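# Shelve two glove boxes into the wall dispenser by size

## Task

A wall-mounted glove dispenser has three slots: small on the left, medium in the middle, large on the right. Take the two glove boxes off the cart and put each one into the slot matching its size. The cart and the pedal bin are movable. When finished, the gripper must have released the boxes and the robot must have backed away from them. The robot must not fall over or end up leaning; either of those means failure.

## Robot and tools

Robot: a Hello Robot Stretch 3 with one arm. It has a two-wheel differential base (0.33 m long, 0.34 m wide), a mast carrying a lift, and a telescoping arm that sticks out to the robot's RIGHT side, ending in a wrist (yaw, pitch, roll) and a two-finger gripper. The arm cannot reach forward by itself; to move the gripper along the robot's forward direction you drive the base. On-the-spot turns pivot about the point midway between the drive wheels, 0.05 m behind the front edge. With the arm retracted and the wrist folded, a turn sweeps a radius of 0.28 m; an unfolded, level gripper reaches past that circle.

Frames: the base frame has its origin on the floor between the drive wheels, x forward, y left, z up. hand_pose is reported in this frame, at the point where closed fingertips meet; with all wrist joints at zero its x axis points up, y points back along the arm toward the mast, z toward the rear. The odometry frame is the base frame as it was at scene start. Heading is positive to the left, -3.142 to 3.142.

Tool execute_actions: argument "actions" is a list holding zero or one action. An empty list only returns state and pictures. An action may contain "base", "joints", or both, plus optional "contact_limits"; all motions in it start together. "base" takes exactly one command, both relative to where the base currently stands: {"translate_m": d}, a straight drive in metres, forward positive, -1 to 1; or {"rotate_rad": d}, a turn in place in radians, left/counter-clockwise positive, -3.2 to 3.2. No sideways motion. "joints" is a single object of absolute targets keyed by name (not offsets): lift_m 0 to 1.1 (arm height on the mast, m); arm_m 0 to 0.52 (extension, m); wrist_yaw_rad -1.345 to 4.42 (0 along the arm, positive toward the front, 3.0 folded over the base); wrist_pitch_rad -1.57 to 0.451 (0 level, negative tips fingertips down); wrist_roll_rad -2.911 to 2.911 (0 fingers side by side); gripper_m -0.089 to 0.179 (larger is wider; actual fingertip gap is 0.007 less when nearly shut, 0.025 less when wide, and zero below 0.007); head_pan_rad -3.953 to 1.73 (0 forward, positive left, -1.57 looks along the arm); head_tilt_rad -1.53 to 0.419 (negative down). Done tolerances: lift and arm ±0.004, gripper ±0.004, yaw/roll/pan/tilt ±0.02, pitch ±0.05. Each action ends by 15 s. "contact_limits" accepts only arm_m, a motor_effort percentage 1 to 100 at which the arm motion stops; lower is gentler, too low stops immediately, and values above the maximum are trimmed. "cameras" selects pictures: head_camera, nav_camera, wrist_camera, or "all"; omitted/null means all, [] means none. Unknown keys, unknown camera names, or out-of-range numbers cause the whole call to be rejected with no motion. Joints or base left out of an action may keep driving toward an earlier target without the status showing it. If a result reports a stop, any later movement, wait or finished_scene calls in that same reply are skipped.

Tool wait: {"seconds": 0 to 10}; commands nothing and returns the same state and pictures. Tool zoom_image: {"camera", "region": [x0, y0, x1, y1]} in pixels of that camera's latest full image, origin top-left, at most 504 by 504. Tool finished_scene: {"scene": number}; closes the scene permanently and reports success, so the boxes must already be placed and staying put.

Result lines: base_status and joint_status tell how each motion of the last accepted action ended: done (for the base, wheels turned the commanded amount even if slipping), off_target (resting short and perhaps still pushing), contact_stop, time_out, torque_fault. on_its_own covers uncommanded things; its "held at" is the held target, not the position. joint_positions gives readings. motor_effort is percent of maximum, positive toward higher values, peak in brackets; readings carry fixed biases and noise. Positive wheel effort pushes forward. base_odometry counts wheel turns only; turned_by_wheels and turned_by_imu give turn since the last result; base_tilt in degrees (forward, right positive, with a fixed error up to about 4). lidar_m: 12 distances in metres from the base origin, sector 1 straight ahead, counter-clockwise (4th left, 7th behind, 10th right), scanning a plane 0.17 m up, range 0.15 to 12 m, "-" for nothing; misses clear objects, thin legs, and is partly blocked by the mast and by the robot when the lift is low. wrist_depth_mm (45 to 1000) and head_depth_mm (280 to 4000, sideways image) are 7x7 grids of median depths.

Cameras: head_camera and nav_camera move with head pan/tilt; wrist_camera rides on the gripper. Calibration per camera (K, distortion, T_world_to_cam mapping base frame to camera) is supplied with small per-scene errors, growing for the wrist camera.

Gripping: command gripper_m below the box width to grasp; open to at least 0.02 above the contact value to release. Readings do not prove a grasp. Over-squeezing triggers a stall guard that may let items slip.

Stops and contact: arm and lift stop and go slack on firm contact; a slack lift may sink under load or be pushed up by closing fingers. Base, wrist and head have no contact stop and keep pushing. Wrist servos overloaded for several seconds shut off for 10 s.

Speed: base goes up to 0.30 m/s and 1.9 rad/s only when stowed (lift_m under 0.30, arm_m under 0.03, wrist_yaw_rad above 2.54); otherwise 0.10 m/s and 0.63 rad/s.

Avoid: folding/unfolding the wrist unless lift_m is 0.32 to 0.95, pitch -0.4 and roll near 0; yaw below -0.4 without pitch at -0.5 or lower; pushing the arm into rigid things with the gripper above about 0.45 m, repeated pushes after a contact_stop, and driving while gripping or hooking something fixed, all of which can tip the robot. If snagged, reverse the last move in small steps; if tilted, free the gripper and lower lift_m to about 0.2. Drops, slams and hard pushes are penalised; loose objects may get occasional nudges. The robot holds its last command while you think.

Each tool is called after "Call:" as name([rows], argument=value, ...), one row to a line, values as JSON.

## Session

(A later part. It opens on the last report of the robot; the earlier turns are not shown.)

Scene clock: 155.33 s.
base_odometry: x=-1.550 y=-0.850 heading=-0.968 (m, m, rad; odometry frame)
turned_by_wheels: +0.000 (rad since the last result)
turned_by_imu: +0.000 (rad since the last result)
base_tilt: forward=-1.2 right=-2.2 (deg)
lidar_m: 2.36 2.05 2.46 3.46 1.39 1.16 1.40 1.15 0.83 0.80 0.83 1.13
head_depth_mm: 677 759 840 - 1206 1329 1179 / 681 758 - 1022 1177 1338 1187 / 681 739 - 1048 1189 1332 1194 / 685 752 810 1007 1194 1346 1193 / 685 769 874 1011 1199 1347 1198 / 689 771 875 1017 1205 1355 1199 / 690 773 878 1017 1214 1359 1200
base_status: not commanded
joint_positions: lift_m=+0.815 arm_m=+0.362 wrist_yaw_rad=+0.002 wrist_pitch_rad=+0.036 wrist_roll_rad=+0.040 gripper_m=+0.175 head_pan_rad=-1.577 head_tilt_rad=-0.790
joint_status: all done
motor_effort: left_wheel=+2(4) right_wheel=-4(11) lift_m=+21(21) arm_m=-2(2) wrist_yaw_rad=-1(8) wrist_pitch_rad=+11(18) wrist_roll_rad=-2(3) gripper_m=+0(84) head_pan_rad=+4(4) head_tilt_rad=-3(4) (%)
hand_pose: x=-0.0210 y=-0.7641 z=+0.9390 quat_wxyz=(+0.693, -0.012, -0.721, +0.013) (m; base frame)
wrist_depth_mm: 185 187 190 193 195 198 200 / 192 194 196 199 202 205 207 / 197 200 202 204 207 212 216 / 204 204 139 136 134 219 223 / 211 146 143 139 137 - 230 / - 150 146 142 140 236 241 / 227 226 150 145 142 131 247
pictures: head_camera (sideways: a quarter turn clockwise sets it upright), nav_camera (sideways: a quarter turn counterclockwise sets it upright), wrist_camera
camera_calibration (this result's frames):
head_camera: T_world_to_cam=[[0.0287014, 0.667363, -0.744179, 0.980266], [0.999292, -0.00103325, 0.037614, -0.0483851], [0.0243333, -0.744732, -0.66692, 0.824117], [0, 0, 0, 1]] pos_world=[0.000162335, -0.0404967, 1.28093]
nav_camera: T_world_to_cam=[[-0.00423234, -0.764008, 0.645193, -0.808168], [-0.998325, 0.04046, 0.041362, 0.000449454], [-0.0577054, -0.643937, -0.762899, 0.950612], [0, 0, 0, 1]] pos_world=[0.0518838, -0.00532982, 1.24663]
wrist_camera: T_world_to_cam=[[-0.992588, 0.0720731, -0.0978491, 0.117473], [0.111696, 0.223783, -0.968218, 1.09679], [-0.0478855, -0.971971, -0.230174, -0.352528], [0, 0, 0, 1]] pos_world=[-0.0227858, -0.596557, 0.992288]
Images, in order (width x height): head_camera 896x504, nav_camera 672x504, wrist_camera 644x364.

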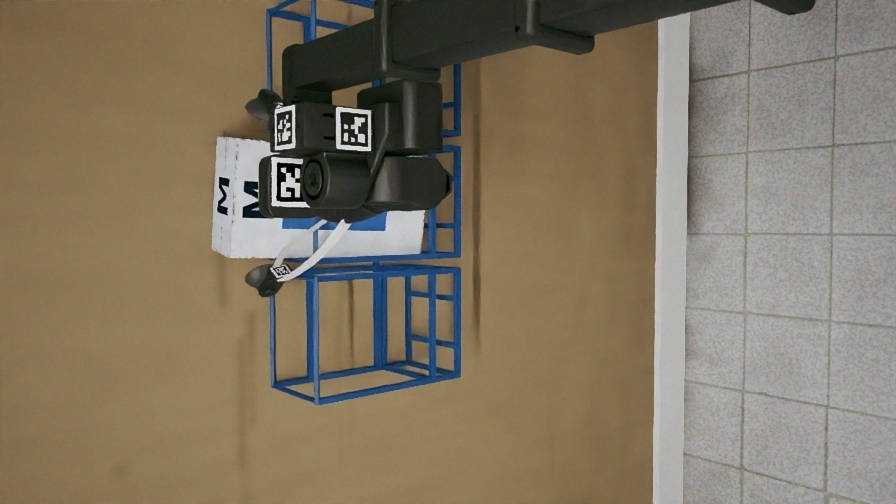

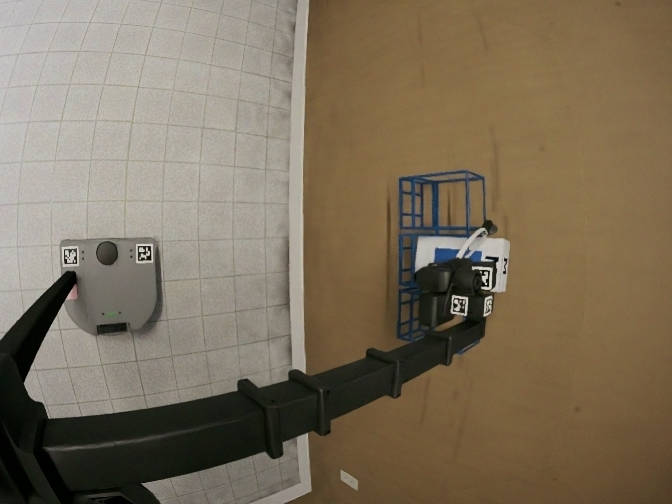

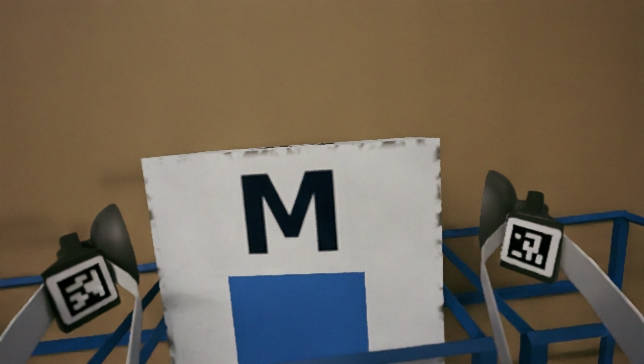

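Call:
execute_actions([
  {"joints":{"arm_m":0.2,"wrist_roll_rad":0}},
], cameras=[])

Call:
execute_actions([
  {"joints":{"gripper_m":0.0,"lift_m":0.645,"wrist_pitch_rad":0}},
], cameras=[])

Call:
execute_actions([
  {"joints":{"arm_m":0.31}},
])

Scene clock: 161.23 s.
base_odometry: x=-1.550 y=-0.850 heading=-0.968 (m, m, rad; odometry frame)
turned_by_wheels: +0.000 (rad since the last result)
turned_by_imu: +0.000 (rad since the last result)
base_tilt: forward=-1.3 right=-2.1 (deg)
lidar_m: 2.36 2.05 2.46 3.47 1.38 1.16 1.40 1.15 0.84 0.80 0.83 1.13
head_depth_mm: 677 757 859 946 - 1328 1188 / 680 760 831 - - 1337 1184 / 682 740 767 - 1259 1338 1190 / 684 751 806 1009 1195 1338 1189 / 687 769 871 1012 1206 1349 1199 / 689 772 877 1013 1212 1351 1207 / 690 774 879 1020 1212 1367 1199
base_status: not commanded
joint_positions: lift_m=+0.815 arm_m=+0.200 wrist_yaw_rad=+0.000 wrist_pitch_rad=+0.037 wrist_roll_rad=+0.006 gripper_m=+0.175 head_pan_rad=-1.577 head_tilt_rad=-0.790
joint_status: all done
motor_effort: left_wheel=+2(2) right_wheel=-4(4) lift_m=+20(21) arm_m=-3(2) wrist_yaw_rad=+0(1) wrist_pitch_rad=+10(11) wrist_roll_rad=-3(4) gripper_m=+0(1) head_pan_rad=+4(4) head_tilt_rad=-4(3) (%)
hand_pose: x=-0.0214 y=-0.6022 z=+0.9393 quat_wxyz=(+0.705, -0.013, -0.709, +0.013) (m; base frame)
wrist_depth_mm: 332 335 341 346 350 353 365 / 343 346 352 358 363 369 373 / 353 359 363 296 373 382 387 / 364 371 371 301 386 392 400 / 374 380 313 307 402 - 414 / 387 400 321 316 415 424 431 / 409 413 330 324 430 438 450
pictures: none
No camera images: the call's "cameras" was empty. Leave "cameras" out to get every camera's image.

Scene clock: 163.60 s.
base_odometry: x=-1.550 y=-0.850 heading=-0.968 (m, m, rad; odometry frame)
turned_by_wheels: +0.000 (rad since the last result)
turned_by_imu: +0.000 (rad since the last result)
base_tilt: forward=-1.2 right=-2.2 (deg)
lidar_m: 2.36 2.05 2.46 3.47 1.38 1.16 1.40 1.15 0.83 0.80 0.83 1.13
head_depth_mm: 678 760 858 993 1172 1316 - / 680 762 835 995 1151 - 1188 / 680 738 776 886 - 1287 1186 / 684 753 811 1004 1195 1338 1193 / 687 770 873 1011 1197 1349 1194 / 688 772 878 1015 1208 1355 1202 / 690 774 879 1018 1212 1358 1201
base_status: not commanded
joint_positions: lift_m=+0.645 arm_m=+0.200 wrist_yaw_rad=+0.000 wrist_pitch_rad=-0.016 wrist_roll_rad=+0.006 gripper_m=+0.000 head_pan_rad=-1.577 head_tilt_rad=-0.790
joint_status: all done
motor_effort: left_wheel=+2(2) right_wheel=-4(4) lift_m=+20(22) arm_m=-3(3) wrist_yaw_rad=+1(0) wrist_pitch_rad=+8(9) wrist_roll_rad=-3(3) gripper_m=-2(83) head_pan_rad=+4(3) head_tilt_rad=-3(3) (%)
hand_pose: x=-0.0214 y=-0.6011 z=+0.7556 quat_wxyz=(+0.705, +0.006, -0.709, -0.006) (m; base frame)
wrist_depth_mm: 326 330 266 262 345 350 356 / 341 342 272 268 358 365 371 / 351 357 282 277 374 382 388 / 363 366 288 283 385 390 405 / 378 384 389 - 409 415 426 / 400 408 418 427 429 438 449 / 423 425 437 445 457 460 475
pictures: none
No camera images: the call's "cameras" was empty. Leave "cameras" out to get every camera's image.

Scene clock: 166.93 s.
base_odometry: x=-1.550 y=-0.850 heading=-0.968 (m, m, rad; odometry frame)
turned_by_wheels: +0.000 (rad since the last result)
turned_by_imu: -0.009 (rad since the last result)
base_tilt: forward=-1.2 right=-2.2 (deg)
lidar_m: 2.36 2.06 2.43 3.48 1.39 1.16 1.40 1.16 0.84 0.80 0.83 1.12
head_depth_mm: 678 761 862 987 1153 1341 - / 681 763 867 958 - 1331 1185 / 682 765 780 847 - 1335 1189 / 685 766 780 1009 1197 1334 1192 / 686 768 875 1013 1206 1344 1193 / 688 770 872 1016 1211 1359 1202 / 690 771 880 1016 1211 1361 1205
base_status: not commanded
joint_positions: lift_m=+0.645 arm_m=+0.310 wrist_yaw_rad=+0.002 wrist_pitch_rad=+0.011 wrist_roll_rad=+0.005 gripper_m=+0.000 head_pan_rad=-1.575 head_tilt_rad=-0.794
joint_status: all done
motor_effort: left_wheel=+0(13) right_wheel=-1(28) lift_m=+21(21) arm_m=+3(20) wrist_yaw_rad=-1(4) wrist_pitch_rad=-5(14) wrist_roll_rad=-2(3) gripper_m=-2(3) head_pan_rad=+3(4) head_tilt_rad=-2(4) (%)
hand_pose: x=-0.0209 y=-0.7112 z=+0.7625 quat_wxyz=(+0.706, -0.003, -0.708, +0.004) (m; base frame)
wrist_depth_mm: 228 162 165 167 171 248 252 / 233 169 171 174 177 258 261 / 242 177 176 180 184 269 272 / 255 253 183 186 192 276 283 / 265 185 189 - 192 286 290 / 270 168 198 203 205 300 221 / 283 177 294 301 310 318 325
pictures: head_camera (sideways: a quarter turn clockwise sets it upright), nav_camera (sideways: a quarter turn counterclockwise sets it upright), wrist_camera
camera_calibration (this result's frames):
head_camera: T_world_to_cam=[[0.0277986, 0.669811, -0.742011, 0.977445], [0.999292, 0.000213391, 0.0376299, -0.0484057], [0.0253633, -0.742531, -0.669331, 0.827247], [0, 0, 0, 1]] pos_world=[0.000218121, -0.0404366, 1.2808]
nav_camera: T_world_to_cam=[[-0.00319565, -0.766101, 0.642713, -0.804942], [-0.99838, 0.0389584, 0.0414735, 0.000304805], [-0.056812, -0.641539, -0.764984, 0.953318], [0, 0, 0, 1]] pos_world=[0.0518919, -0.00508789, 1.24661]
wrist_camera: T_world_to_cam=[[-0.99533, 0.0746773, -0.0611714, 0.0702674], [0.0779693, 0.24829, -0.965543, 0.928717], [-0.0569159, -0.965803, -0.252953, -0.32012], [0, 0, 0, 1]] pos_world=[-0.0206921, -0.545011, 0.820039]
Images, in order (width x height): head_camera 896x504, nav_camera 672x504, wrist_camera 644x364.

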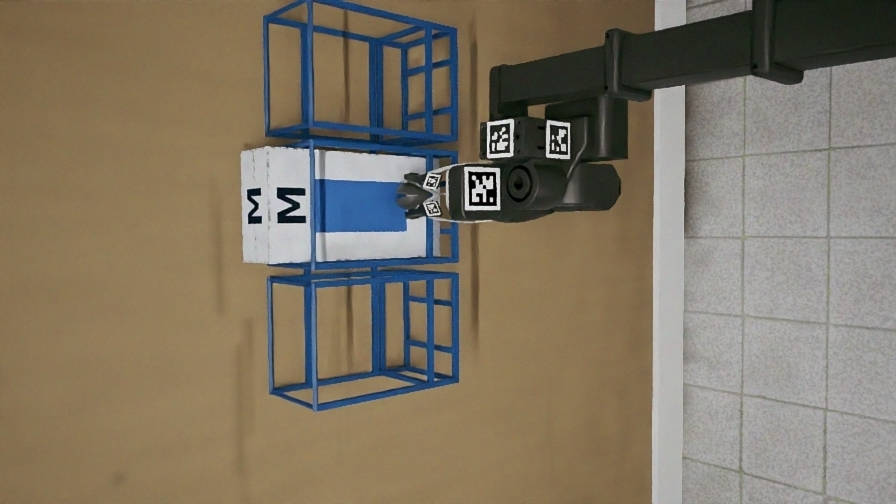

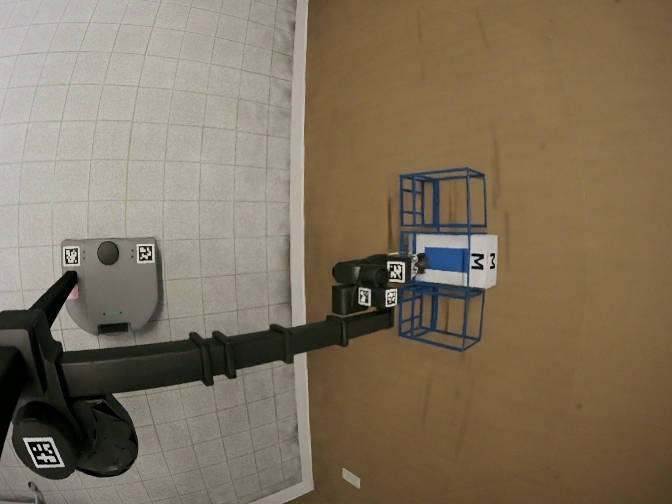

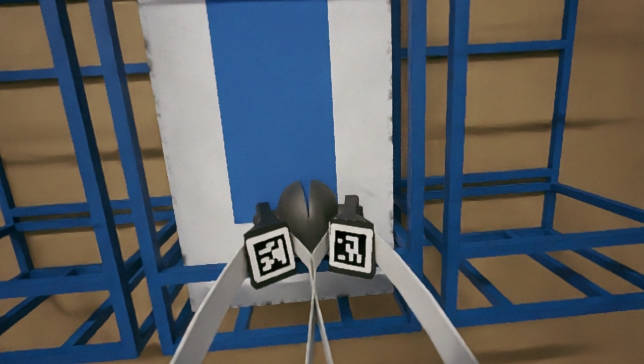

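Call:
execute_actions([
  {"joints":{"arm_m":0.1}},
])

Scene clock: 176.67 s.
base_odometry: x=-1.550 y=-0.850 heading=-0.968 (m, m, rad; odometry frame)
turned_by_wheels: +0.000 (rad since the last result)
turned_by_imu: +0.000 (rad since the last result)
base_tilt: forward=-1.3 right=-2.2 (deg)
lidar_m: 2.35 2.05 2.44 3.48 1.39 1.16 1.40 1.16 0.84 0.80 0.83 1.12
head_depth_mm: 681 762 863 1001 1185 1346 - / 681 763 863 1006 1187 1350 - / 683 765 779 1004 1222 - - / 685 766 783 1007 1197 1339 1190 / 687 771 874 1012 1203 1350 1196 / 688 770 869 1015 1205 1353 1202 / 689 770 876 1016 1213 1367 1198
base_status: not commanded
joint_positions: lift_m=+0.645 arm_m=+0.100 wrist_yaw_rad=+0.000 wrist_pitch_rad=-0.016 wrist_roll_rad=+0.005 gripper_m=+0.000 head_pan_rad=-1.575 head_tilt_rad=-0.794
joint_status: all done
motor_effort: left_wheel=+0(0) right_wheel=-2(2) lift_m=+21(20) arm_m=-3(3) wrist_yaw_rad=+0(0) wrist_pitch_rad=+7(8) wrist_roll_rad=-2(2) gripper_m=-2(1) head_pan_rad=+4(3) head_tilt_rad=-2(2) (%)
hand_pose: x=-0.0214 y=-0.5011 z=+0.7556 quat_wxyz=(+0.706, +0.006, -0.708, -0.006) (m; base frame)
wrist_depth_mm: 411 422 357 361 443 452 462 / 429 435 377 376 465 470 474 / 446 458 388 396 481 489 502 / 470 467 409 409 495 516 523 / 486 498 504 - 528 537 551 / 511 519 531 537 549 564 580 / 533 544 563 569 578 596 610
pictures: head_camera (sideways: a quarter turn clockwise sets it upright), nav_camera (sideways: a quarter turn counterclockwise sets it upright), wrist_camera
camera_calibration (this result's frames):
head_camera: T_world_to_cam=[[0.0277987, 0.669811, -0.742011, 0.977445], [0.999292, 0.000213149, 0.0376299, -0.0484057], [0.0253631, -0.742531, -0.669331, 0.827247], [0, 0, 0, 1]] pos_world=[0.000218111, -0.0404366, 1.2808]
nav_camera: T_world_to_cam=[[-0.00319583, -0.766101, 0.642712, -0.804942], [-0.99838, 0.0389586, 0.0414735, 0.000304799], [-0.0568121, -0.641539, -0.764984, 0.953318], [0, 0, 0, 1]] pos_world=[0.0518919, -0.0050879, 1.24661]
wrist_camera: T_world_to_cam=[[-0.995188, 0.0781669, -0.0590885, 0.0538521], [0.0784319, 0.273981, -0.958532, 0.877526], [-0.0587363, -0.958553, -0.278793, -0.095836], [0, 0, 0, 1]] pos_world=[-0.0208621, -0.336499, 0.8176]
Images, in order (width x height): head_camera 896x504, nav_camera 672x504, wrist_camera 644x364.

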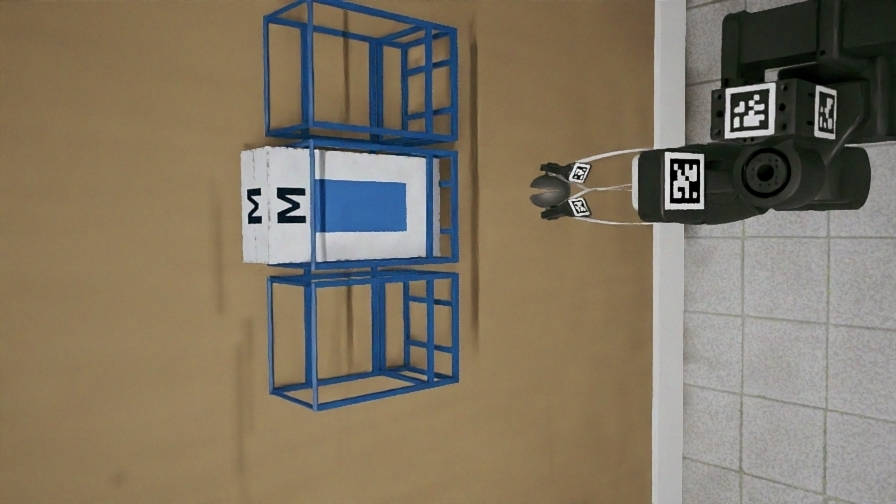

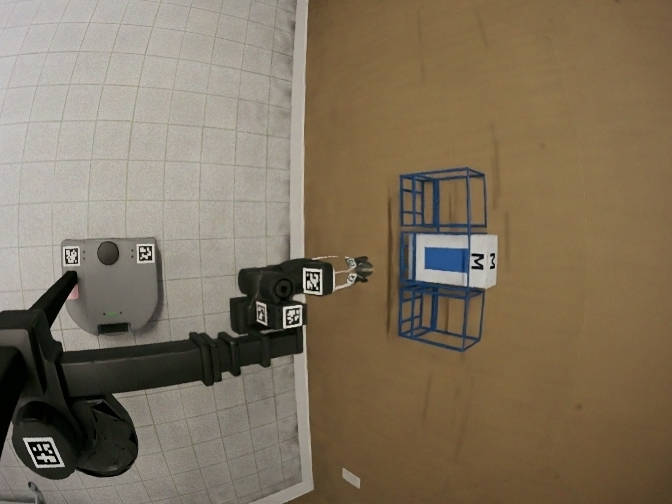

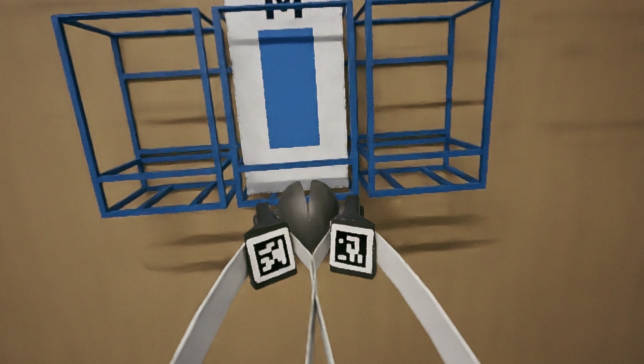

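Call:
execute_actions(actions=[])

Scene clock: 186.27 s.
base_odometry: x=-1.550 y=-0.850 heading=-0.968 (m, m, rad; odometry frame)
turned_by_wheels: +0.000 (rad since the last result)
turned_by_imu: +0.000 (rad since the last result)
base_tilt: forward=-1.2 right=-2.1 (deg)
lidar_m: 2.36 2.06 2.44 3.47 1.40 1.15 1.40 1.16 0.84 0.80 0.83 1.12
head_depth_mm: 679 760 860 999 1188 1339 - / 682 760 866 1002 1189 1358 - / 682 764 780 1006 1225 - - / 685 766 781 1008 1195 1344 1187 / 687 767 873 1011 1202 1349 1195 / 688 770 869 1017 1209 1352 1200 / 689 773 879 1016 1214 1360 1200
base_status: not commanded
joint_positions: lift_m=+0.645 arm_m=+0.100 wrist_yaw_rad=+0.000 wrist_pitch_rad=-0.016 wrist_roll_rad=+0.005 gripper_m=+0.000 head_pan_rad=-1.575 head_tilt_rad=-0.794
joint_status: all done
motor_effort: left_wheel=+0(0) right_wheel=-2(2) lift_m=+20(20) arm_m=-3(3) wrist_yaw_rad=+0(0) wrist_pitch_rad=+8(8) wrist_roll_rad=-2(2) gripper_m=-2(1) head_pan_rad=+3(3) head_tilt_rad=-2(2) (%)
hand_pose: x=-0.0214 y=-0.5011 z=+0.7556 quat_wxyz=(+0.706, +0.006, -0.708, -0.006) (m; base frame)
wrist_depth_mm: 407 420 358 359 441 450 458 / 431 435 376 378 461 467 476 / 442 459 390 394 482 487 498 / 463 468 405 409 499 512 520 / 490 496 502 - 525 541 554 / 507 519 530 546 554 564 576 / 531 545 555 569 588 600 599
pictures: head_camera (sideways: a quarter turn clockwise sets it upright), nav_camera (sideways: a quarter turn counterclockwise sets it upright), wrist_camera
camera_calibration (this result's frames):
head_camera: T_world_to_cam=[[0.0277987, 0.669811, -0.742011, 0.977445], [0.999292, 0.000213272, 0.0376299, -0.0484057], [0.0253632, -0.742531, -0.669331, 0.827247], [0, 0, 0, 1]] pos_world=[0.000218116, -0.0404366, 1.2808]
nav_camera: T_world_to_cam=[[-0.00319574, -0.766101, 0.642713, -0.804942], [-0.99838, 0.0389585, 0.0414735, 0.000304805], [-0.056812, -0.641539, -0.764984, 0.953318], [0, 0, 0, 1]] pos_world=[0.0518919, -0.0050879, 1.24661]
wrist_camera: T_world_to_cam=[[-0.995188, 0.0781669, -0.0590885, 0.0538521], [0.0784319, 0.273981, -0.958532, 0.877526], [-0.0587363, -0.958553, -0.278793, -0.095836], [0, 0, 0, 1]] pos_world=[-0.0208621, -0.336499, 0.8176]
Images, in order (width x height): head_camera 896x504, nav_camera 672x504, wrist_camera 644x364.

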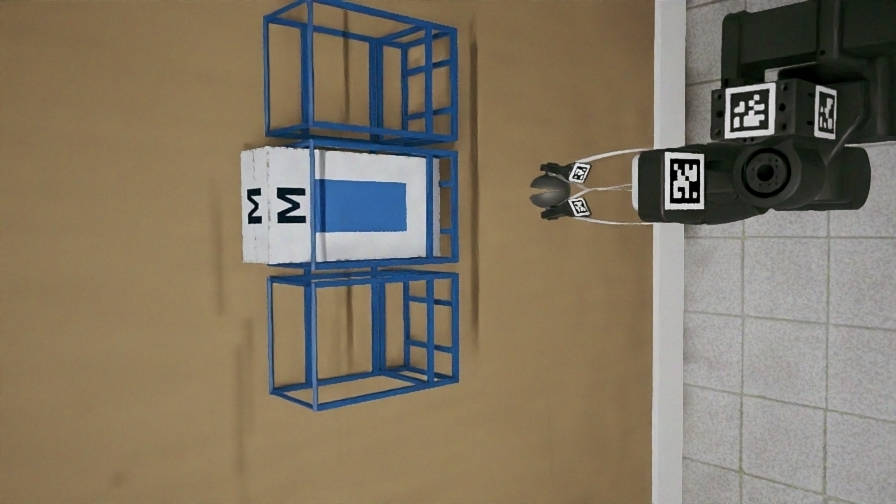

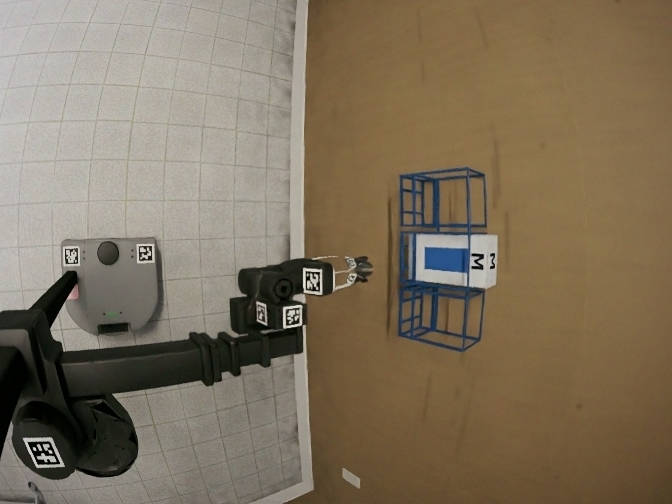

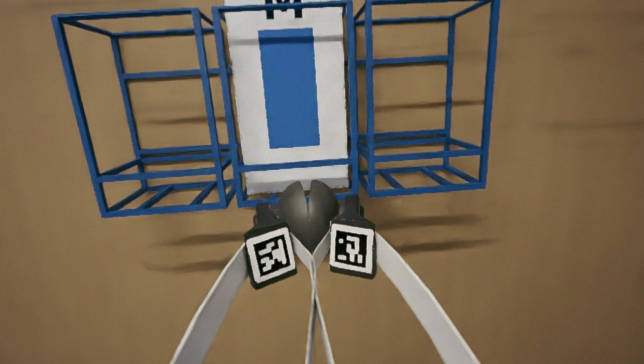

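Call:
zoom_image(camera="head_camera", region=[220, 110, 520, 300])

Call:
zoom_image(camera="wrist_camera", region=[200, 120, 400, 240])

Region (220, 110, 520, 300) of head_camera's 896x504 image, scaled by 1.680, with more detail than that image has; it fills the top 319 rows of this view, and the rest is white.

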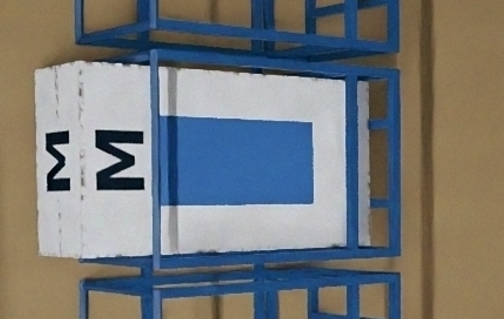

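Region (200, 120, 400, 240) of wrist_camera's 644x364 image, scaled by 2.520; it fills the top 302 rows of this view, and the rest is white.

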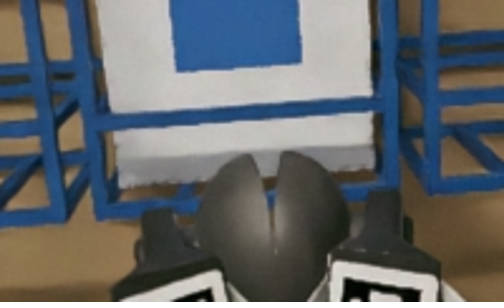

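Call:
execute_actions([
  {"base":{"translate_m":-0.24},"joints":{"arm_m":0.0,"lift_m":0.75,"gripper_m":0.179}},
], cameras=[])

Call:
execute_actions([
  {"base":{"rotate_rad":-1.52},"joints":{"head_tilt_rad":-0.6}},
], cameras=[])

Call:
execute_actions([
  {"base":{"translate_m":-0.8}},
])

Scene clock: 200.00 s.
base_odometry: x=-1.686 y=-0.652 heading=-0.968 (m, m, rad; odometry frame)
turned_by_wheels: +0.000 (rad since the last result)
turned_by_imu: -0.001 (rad since the last result)
base_tilt: forward=-1.3 right=-2.3 (deg)
lidar_m: 2.60 2.26 2.76 3.46 1.06 0.96 1.16 1.17 0.84 0.81 0.83 1.13
head_depth_mm: 685 765 866 1003 1184 1331 1229 / 684 766 869 1008 1196 1335 - / 687 768 877 1008 1201 1345 - / 688 771 860 1012 1203 1353 1190 / 690 771 862 1018 1176 1357 1191 / 691 774 793 1018 1213 1368 1200 / 692 777 806 1028 1222 1368 1206
base_status: done
joint_positions: lift_m=+0.750 arm_m=+0.003 wrist_yaw_rad=+0.000 wrist_pitch_rad=-0.016 wrist_roll_rad=+0.005 gripper_m=+0.179 head_pan_rad=-1.575 head_tilt_rad=-0.794
joint_status: all done
joint sent to its limit — the command would take arm_m past its lower limit, so that joint was sent only as far as its limit.
motor_effort: left_wheel=+0(3) right_wheel=+0(6) lift_m=+26(30) arm_m=-3(4) wrist_yaw_rad=+0(0) wrist_pitch_rad=+8(8) wrist_roll_rad=-2(2) gripper_m=+1(84) head_pan_rad=+3(4) head_tilt_rad=-2(3) (%)
hand_pose: x=-0.0214 y=-0.4037 z=+0.8603 quat_wxyz=(+0.706, +0.006, -0.708, -0.006) (m; base frame)
wrist_depth_mm: 505 509 523 533 546 551 562 / 522 525 541 556 563 571 584 / 542 482 560 574 589 597 616 / 568 492 585 605 615 618 635 / 589 516 602 630 642 645 665 / - 642 650 664 681 695 705 / 659 664 680 694 706 730 752
pictures: none
No camera images: the call's "cameras" was empty. Leave "cameras" out to get every camera's image.

Scene clock: 203.40 s.
base_odometry: x=-1.686 y=-0.652 heading=-2.488 (m, m, rad; odometry frame)
turned_by_wheels: -1.520 (rad since the last result)
turned_by_imu: -1.493 (rad since the last result)
base_tilt: forward=-1.2 right=-2.2 (deg)
lidar_m: 0.81 0.85 1.19 2.59 2.56 2.94 3.49 1.00 0.96 1.16 1.10 0.83
head_depth_mm: 956 1039 1137 1253 1395 1508 1296 / 963 1049 1143 1267 1414 1509 1317 / 973 1057 1154 1285 1424 1529 1342 / 980 1062 1167 1288 1446 1550 1313 / 986 1074 1181 1307 1458 1566 1310 / 994 1084 1192 1316 1480 1569 1320 / 1004 1094 1203 1333 1489 1575 1327
base_status: done
joint_positions: lift_m=+0.750 arm_m=+0.003 wrist_yaw_rad=+0.000 wrist_pitch_rad=-0.016 wrist_roll_rad=+0.005 gripper_m=+0.179 head_pan_rad=-1.575 head_tilt_rad=-0.606
joint_status: all done
motor_effort: left_wheel=+1(4) right_wheel=-2(8) lift_m=+26(25) arm_m=-3(3) wrist_yaw_rad=+0(0) wrist_pitch_rad=+8(8) wrist_roll_rad=-2(2) gripper_m=+0(0) head_pan_rad=+3(3) head_tilt_rad=+2(15) (%)
hand_pose: x=-0.0214 y=-0.4037 z=+0.8603 quat_wxyz=(+0.706, +0.006, -0.708, -0.006) (m; base frame)
wrist_depth_mm: 868 865 867 877 867 874 863 / 898 903 911 914 914 893 915 / 941 935 948 950 937 953 932 / 963 984 983 977 981 981 826 / 995 - - - - - - / - - - - - - - / - - - - - - -
pictures: none
No camera images: the call's "cameras" was empty. Leave "cameras" out to get every camera's image.

Scene clock: 212.97 s.
base_odometry: x=-1.051 y=-0.166 heading=-2.488 (m, m, rad; odometry frame)
turned_by_wheels: +0.000 (rad since the last result)
turned_by_imu: -0.002 (rad since the last result)
base_tilt: forward=-1.3 right=-2.1 (deg)
lidar_m: 1.60 1.68 2.38 2.03 2.11 2.76 2.70 1.54 0.72 0.70 1.19 1.64
head_depth_mm: 934 1009 1108 1122 965 1091 1198 / 939 1020 1109 1129 971 1106 1221 / 944 1023 1112 1092 977 1111 1200 / 950 1031 1120 1006 1012 1117 1224 / 961 1038 1147 1269 1374 1530 1282 / 966 1050 1153 1281 1433 1546 1316 / 976 1063 1169 1286 1449 1563 1329
base_status: done
joint_positions: lift_m=+0.750 arm_m=+0.003 wrist_yaw_rad=+0.000 wrist_pitch_rad=-0.016 wrist_roll_rad=+0.005 gripper_m=+0.179 head_pan_rad=-1.575 head_tilt_rad=-0.606
joint_status: not commanded
motor_effort: left_wheel=+1(2) right_wheel=-2(9) lift_m=+25(26) arm_m=-3(3) wrist_yaw_rad=+0(1) wrist_pitch_rad=+8(7) wrist_roll_rad=-2(2) gripper_m=+0(1) head_pan_rad=+3(3) head_tilt_rad=+2(2) (%)
hand_pose: x=-0.0214 y=-0.4037 z=+0.8603 quat_wxyz=(+0.706, +0.006, -0.708, -0.006) (m; base frame)
wrist_depth_mm: 823 830 841 842 838 839 837 / 851 870 861 866 880 891 873 / 898 905 907 906 924 940 921 / 950 947 947 806 842 938 952 / 965 988 573 517 512 516 998 / - - - 921 901 - - / - - - 743 732 - -
pictures: head_camera (sideways: a quarter turn clockwise sets it upright), nav_camera (sideways: a quarter turn counterclockwise sets it upright), wrist_camera
camera_calibration (this result's frames):
head_camera: T_world_to_cam=[[0.0271038, 0.51987, -0.853816, 1.1232], [0.999324, 0.00713437, 0.0360668, -0.0463799], [0.0248415, -0.854216, -0.519325, 0.632104], [0, 0, 0, 1]] pos_world=[0.000203114, -0.0436343, 1.28895]
nav_camera: T_world_to_cam=[[-0.00257935, -0.632973, 0.77417, -0.976262], [-0.998347, 0.0460865, 0.0343548, 0.0095632], [-0.0574244, -0.772801, -0.632045, 0.78042], [0, 0, 0, 1]] pos_world=[0.0518445, -0.0152776, 1.24872]
wrist_camera: T_world_to_cam=[[-0.995187, 0.0781851, -0.0590692, 0.0524182], [0.078433, 0.274219, -0.958463, 0.95122], [-0.0587396, -0.958484, -0.279032, 0.0268758], [0, 0, 0, 1]] pos_world=[-0.0208624, -0.239181, 0.922306]
Images, in order (width x height): head_camera 896x504, nav_camera 672x504, wrist_camera 644x364.

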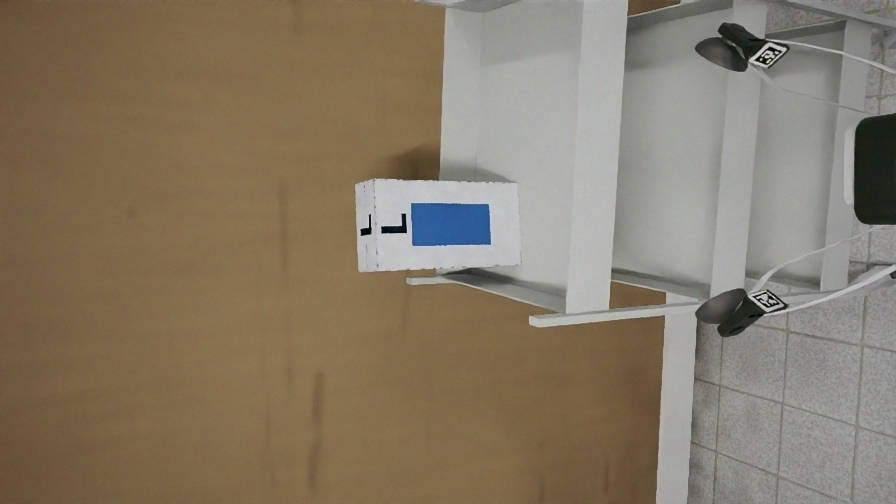

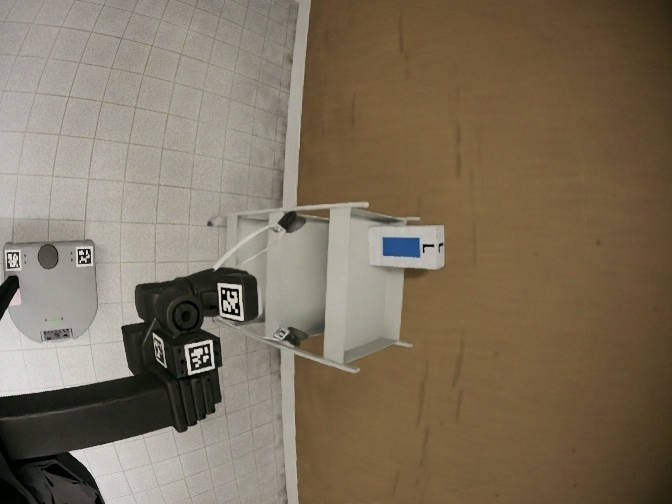

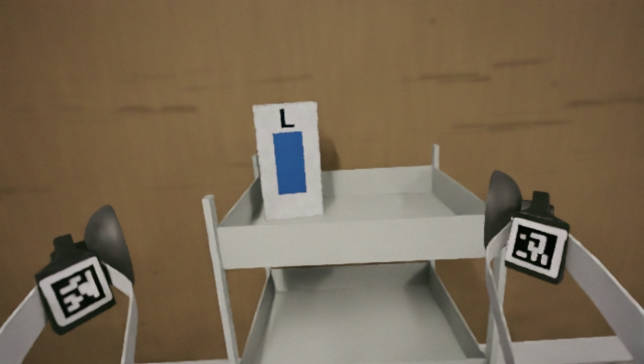

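Call:
execute_actions([
  {"base":{"rotate_rad":-0.3}},
], cameras=[])

Call:
execute_actions([
  {"base":{"translate_m":0.2}},
], cameras=[])

Call:
execute_actions([
  {"base":{"rotate_rad":0.3}},
], cameras=[])

Call:
execute_actions([
  {"base":{"translate_m":-0.13},"joints":{"arm_m":0.25}},
])

Scene clock: 221.67 s.
base_odometry: x=-1.051 y=-0.166 heading=-2.788 (m, m, rad; odometry frame)
turned_by_wheels: -0.300 (rad since the last result)
turned_by_imu: -0.295 (rad since the last result)
base_tilt: forward=-1.2 right=-2.2 (deg)
lidar_m: 1.60 1.60 1.86 2.63 2.17 2.33 2.70 2.21 1.30 0.70 0.70 1.31
head_depth_mm: 1033 1127 1234 1378 1559 1589 1300 / 1008 1101 1209 1341 1495 1547 1317 / 988 1078 1180 1270 977 1111 1236 / 971 1054 1155 1168 1014 1114 1224 / 953 1031 1130 1147 982 1118 1221 / 929 1009 1096 971 957 1092 1177 / 916 992 1069 982 929 1384 1295
base_status: done
joint_positions: lift_m=+0.750 arm_m=+0.003 wrist_yaw_rad=+0.000 wrist_pitch_rad=-0.016 wrist_roll_rad=+0.005 gripper_m=+0.179 head_pan_rad=-1.575 head_tilt_rad=-0.606
joint_status: not commanded
motor_effort: left_wheel=+1(5) right_wheel=-3(7) lift_m=+25(26) arm_m=-3(3) wrist_yaw_rad=-1(1) wrist_pitch_rad=+8(8) wrist_roll_rad=-2(2) gripper_m=+0(1) head_pan_rad=+3(3) head_tilt_rad=+2(2) (%)
hand_pose: x=-0.0214 y=-0.4037 z=+0.8603 quat_wxyz=(+0.706, +0.006, -0.708, -0.006) (m; base frame)
wrist_depth_mm: 711 770 821 910 991 - - / 743 791 847 931 - - - / 765 623 898 952 - - - / 784 638 846 988 - - - / 806 649 519 553 - - - / - 487 859 940 - - - / 880 829 758 730 - - -
pictures: none
No camera images: the call's "cameras" was empty. Leave "cameras" out to get every camera's image.

Scene clock: 225.23 s.
base_odometry: x=-1.239 y=-0.235 heading=-2.788 (m, m, rad; odometry frame)
turned_by_wheels: +0.000 (rad since the last result)
turned_by_imu: +0.000 (rad since the last result)
base_tilt: forward=-1.3 right=-2.3 (deg)
lidar_m: 1.41 1.41 1.63 2.68 2.23 2.39 2.89 2.15 0.75 0.65 1.08 1.25
head_depth_mm: 982 1071 1180 1288 972 1089 1225 / 959 1047 1151 1157 971 1111 1222 / 943 1027 1128 1141 975 1085 1204 / 920 1004 1093 963 949 1084 1211 / 906 981 1073 975 985 1407 1272 / 891 964 1048 1158 1284 1433 1319 / 874 943 1030 1126 1245 1404 1319
base_status: done
joint_positions: lift_m=+0.750 arm_m=+0.003 wrist_yaw_rad=+0.000 wrist_pitch_rad=-0.016 wrist_roll_rad=+0.005 gripper_m=+0.179 head_pan_rad=-1.575 head_tilt_rad=-0.606
joint_status: not commanded
motor_effort: left_wheel=+1(4) right_wheel=-2(4) lift_m=+25(26) arm_m=-3(3) wrist_yaw_rad=+0(0) wrist_pitch_rad=+7(7) wrist_roll_rad=-2(2) gripper_m=+1(0) head_pan_rad=+4(3) head_tilt_rad=+2(2) (%)
hand_pose: x=-0.0214 y=-0.4037 z=+0.8603 quat_wxyz=(+0.706, +0.006, -0.708, -0.006) (m; base frame)
wrist_depth_mm: 671 721 775 849 930 - - / 698 754 807 872 952 - - / 721 765 627 928 - - - / 745 806 653 842 865 - - / 767 827 534 499 543 576 - / - 860 481 884 - - - / 830 897 780 739 706 - -
pictures: none
No camera images: the call's "cameras" was empty. Leave "cameras" out to get every camera's image.

Scene clock: 226.70 s.
base_odometry: x=-1.239 y=-0.235 heading=-2.488 (m, m, rad; odometry frame)
turned_by_wheels: +0.300 (rad since the last result)
turned_by_imu: +0.295 (rad since the last result)
base_tilt: forward=-1.2 right=-2.2 (deg)
lidar_m: 1.41 1.48 2.09 2.12 2.16 2.97 2.89 1.47 0.67 0.65 1.13 1.45
head_depth_mm: 887 966 1051 956 940 1073 1143 / 896 973 1051 926 943 1077 1162 / 902 982 1072 1170 1283 1416 1309 / 908 983 1080 1194 1334 1480 1309 / 916 998 1093 1210 1353 1494 1312 / 920 1005 1102 1224 1367 1500 1319 / 930 1012 1113 1229 1388 1515 1320
base_status: done
joint_positions: lift_m=+0.750 arm_m=+0.003 wrist_yaw_rad=+0.000 wrist_pitch_rad=-0.016 wrist_roll_rad=+0.005 gripper_m=+0.179 head_pan_rad=-1.575 head_tilt_rad=-0.606
joint_status: not commanded
motor_effort: left_wheel=-2(5) right_wheel=+3(7) lift_m=+25(25) arm_m=-3(3) wrist_yaw_rad=+0(1) wrist_pitch_rad=+7(8) wrist_roll_rad=-2(2) gripper_m=+0(1) head_pan_rad=+3(4) head_tilt_rad=+2(2) (%)
hand_pose: x=-0.0214 y=-0.4037 z=+0.8603 quat_wxyz=(+0.706, +0.006, -0.708, -0.006) (m; base frame)
wrist_depth_mm: 784 787 788 794 794 806 791 / 809 804 815 821 811 813 834 / 846 861 855 855 624 865 865 / 881 901 903 881 660 778 893 / 929 928 956 926 465 464 458 / - 984 982 989 832 832 - / - - - - 724 709 850
pictures: none
No camera images: the call's "cameras" was empty. Leave "cameras" out to get every camera's image.

Scene clock: 229.73 s.
base_odometry: x=-1.136 y=-0.156 heading=-2.488 (m, m, rad; odometry frame)
turned_by_wheels: +0.000 (rad since the last result)
turned_by_imu: +0.000 (rad since the last result)
base_tilt: forward=-1.2 right=-2.2 (deg)
lidar_m: 1.54 1.61 2.27 2.09 2.17 2.83 2.76 1.47 0.66 0.65 1.13 1.58
head_depth_mm: 882 963 1049 1107 968 - 1093 / 891 968 1055 1084 974 - 1148 / 894 972 1052 925 980 - 1148 / 905 981 1079 1160 947 1052 1206 / 911 988 1086 1202 1354 1492 1320 / 917 1000 1093 1217 1370 1495 1315 / 922 1009 1106 1229 1373 1510 1317
base_status: done
joint_positions: lift_m=+0.750 arm_m=+0.250 wrist_yaw_rad=+0.000 wrist_pitch_rad=-0.016 wrist_roll_rad=+0.005 gripper_m=+0.179 head_pan_rad=-1.575 head_tilt_rad=-0.606
joint_status: all done
motor_effort: left_wheel=-1(6) right_wheel=+2(5) lift_m=+26(25) arm_m=+2(2) wrist_yaw_rad=+1(0) wrist_pitch_rad=+7(8) wrist_roll_rad=-2(2) gripper_m=+0(1) head_pan_rad=+3(3) head_tilt_rad=+2(2) (%)
hand_pose: x=-0.0214 y=-0.6505 z=+0.8603 quat_wxyz=(+0.706, +0.006, -0.708, -0.006) (m; base frame)
wrist_depth_mm: 541 539 546 547 548 546 547 / 559 565 566 567 569 570 578 / 583 591 593 361 593 605 599 / 614 618 618 374 623 619 625 / 635 648 643 393 529 531 640 / - 675 663 412 440 429 384 / 716 709 366 360 353 346 337
pictures: head_camera (sideways: a quarter turn clockwise sets it upright), nav_camera (sideways: a quarter turn counterclockwise sets it upright), wrist_camera
camera_calibration (this result's frames):
head_camera: T_world_to_cam=[[0.0271034, 0.5198, -0.853858, 1.12326], [0.999324, 0.00713742, 0.0360658, -0.0463786], [0.0248414, -0.854258, -0.519255, 0.632014], [0, 0, 0, 1]] pos_world=[0.000203114, -0.0436353, 1.28895]
nav_camera: T_world_to_cam=[[-0.00257899, -0.63291, 0.774221, -0.976329], [-0.998347, 0.0460892, 0.0343514, 0.00956757], [-0.0574246, -0.772853, -0.631982, 0.780339], [0, 0, 0, 1]] pos_world=[0.0518445, -0.0152819, 1.24873]
wrist_camera: T_world_to_cam=[[-0.995177, 0.0783132, -0.0590694, 0.0717656], [0.0784685, 0.274209, -0.958463, 1.0189], [-0.058863, -0.958476, -0.279032, -0.209682], [0, 0, 0, 1]] pos_world=[-0.0208742, -0.485986, 0.922306]
Images, in order (width x height): head_camera 896x504, nav_camera 672x504, wrist_camera 644x364.

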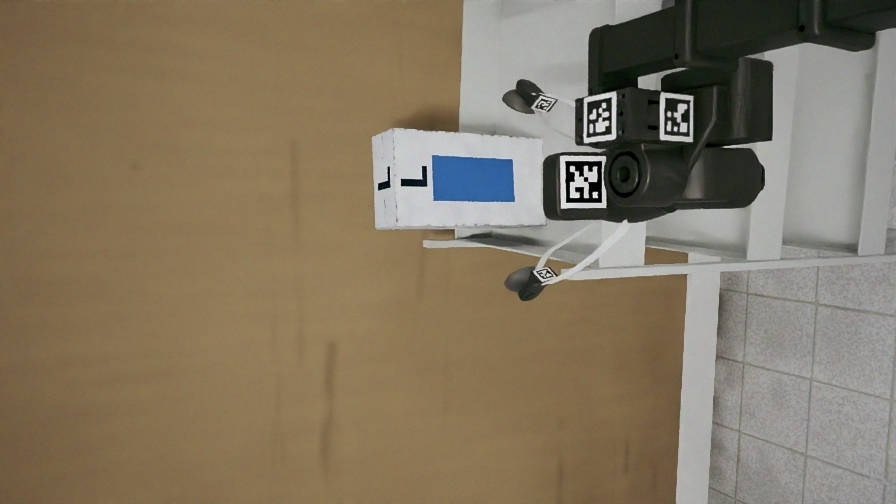

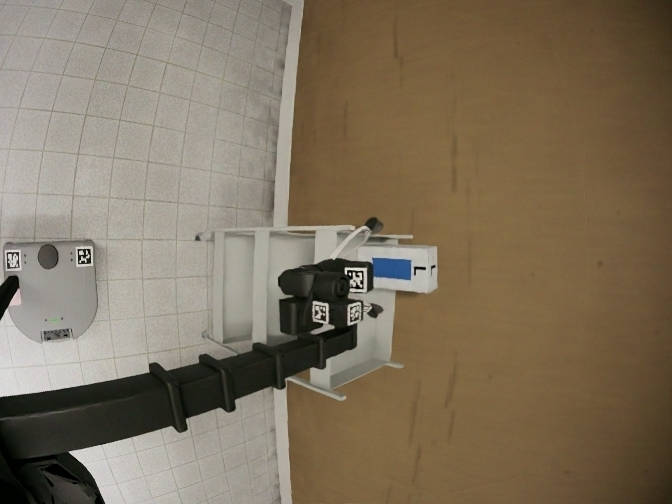

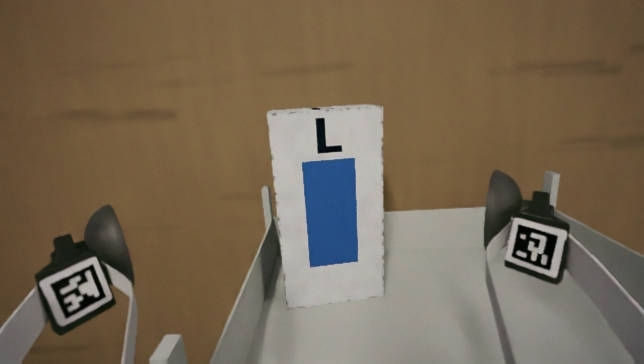

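Call:
execute_actions([
  {"base":{"translate_m":-0.012},"joints":{"arm_m":0.42}},
], cameras=["wrist_camera","head_camera"])

Scene clock: 235.60 s.
base_odometry: x=-1.126 y=-0.149 heading=-2.488 (m, m, rad; odometry frame)
turned_by_wheels: +0.000 (rad since the last result)
turned_by_imu: +0.000 (rad since the last result)
base_tilt: forward=-1.2 right=-2.2 (deg)
lidar_m: 1.55 1.63 2.30 2.10 2.17 2.82 2.74 1.47 0.66 0.65 1.12 1.58
head_depth_mm: 880 959 1050 1111 966 - 1122 / 889 967 1055 1134 803 1051 1148 / 895 972 1050 897 816 1055 1153 / 905 981 1073 1100 916 1089 1174 / 909 993 1082 1205 1345 1482 1316 / 916 995 1097 1216 1367 1495 1322 / 924 1011 1107 1224 1377 1505 1320
base_status: done
joint_positions: lift_m=+0.750 arm_m=+0.420 wrist_yaw_rad=+0.000 wrist_pitch_rad=-0.016 wrist_roll_rad=+0.005 gripper_m=+0.179 head_pan_rad=-1.575 head_tilt_rad=-0.606
joint_status: all done
motor_effort: left_wheel=-1(5) right_wheel=+3(5) lift_m=+26(26) arm_m=+3(3) wrist_yaw_rad=-1(1) wrist_pitch_rad=+8(7) wrist_roll_rad=-2(2) gripper_m=+1(1) head_pan_rad=+3(3) head_tilt_rad=+2(2) (%)
hand_pose: x=-0.0214 y=-0.8205 z=+0.8603 quat_wxyz=(+0.706, +0.006, -0.708, -0.006) (m; base frame)
wrist_depth_mm: 381 383 383 383 388 387 389 / 399 398 400 401 400 403 404 / 413 415 410 192 201 422 423 / 429 432 190 195 205 436 443 / 453 453 202 203 216 463 462 / - 477 465 214 226 365 361 / 506 497 292 225 239 345 335
pictures: head_camera (sideways: a quarter turn clockwise sets it upright), wrist_camera
camera_calibration (this result's frames):
head_camera: T_world_to_cam=[[0.0271034, 0.519796, -0.85386, 1.12326], [0.999324, 0.00713759, 0.0360658, -0.0463785], [0.0248414, -0.854261, -0.519251, 0.632008], [0, 0, 0, 1]] pos_world=[0.000203114, -0.0436354, 1.28895]
wrist_camera: T_world_to_cam=[[-0.995177, 0.0783195, -0.0590694, 0.0850821], [0.0784702, 0.274208, -0.958463, 1.06551], [-0.0588691, -0.958476, -0.279032, -0.372619], [0, 0, 0, 1]] pos_world=[-0.0208748, -0.655981, 0.922306]
Images, in order (width x height): head_camera 896x504, wrist_camera 644x364.

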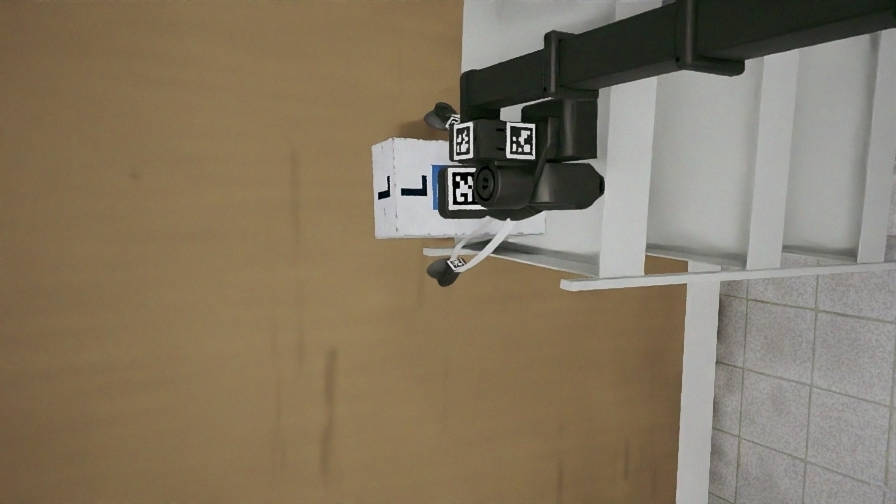

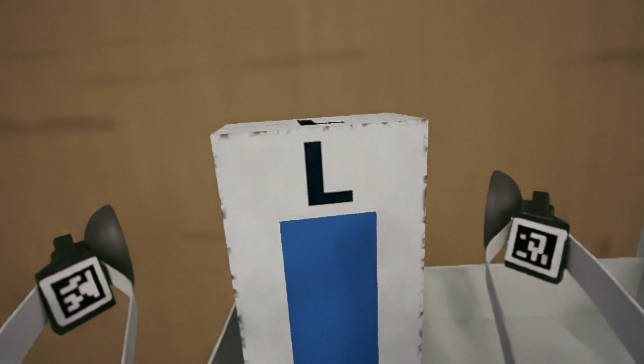

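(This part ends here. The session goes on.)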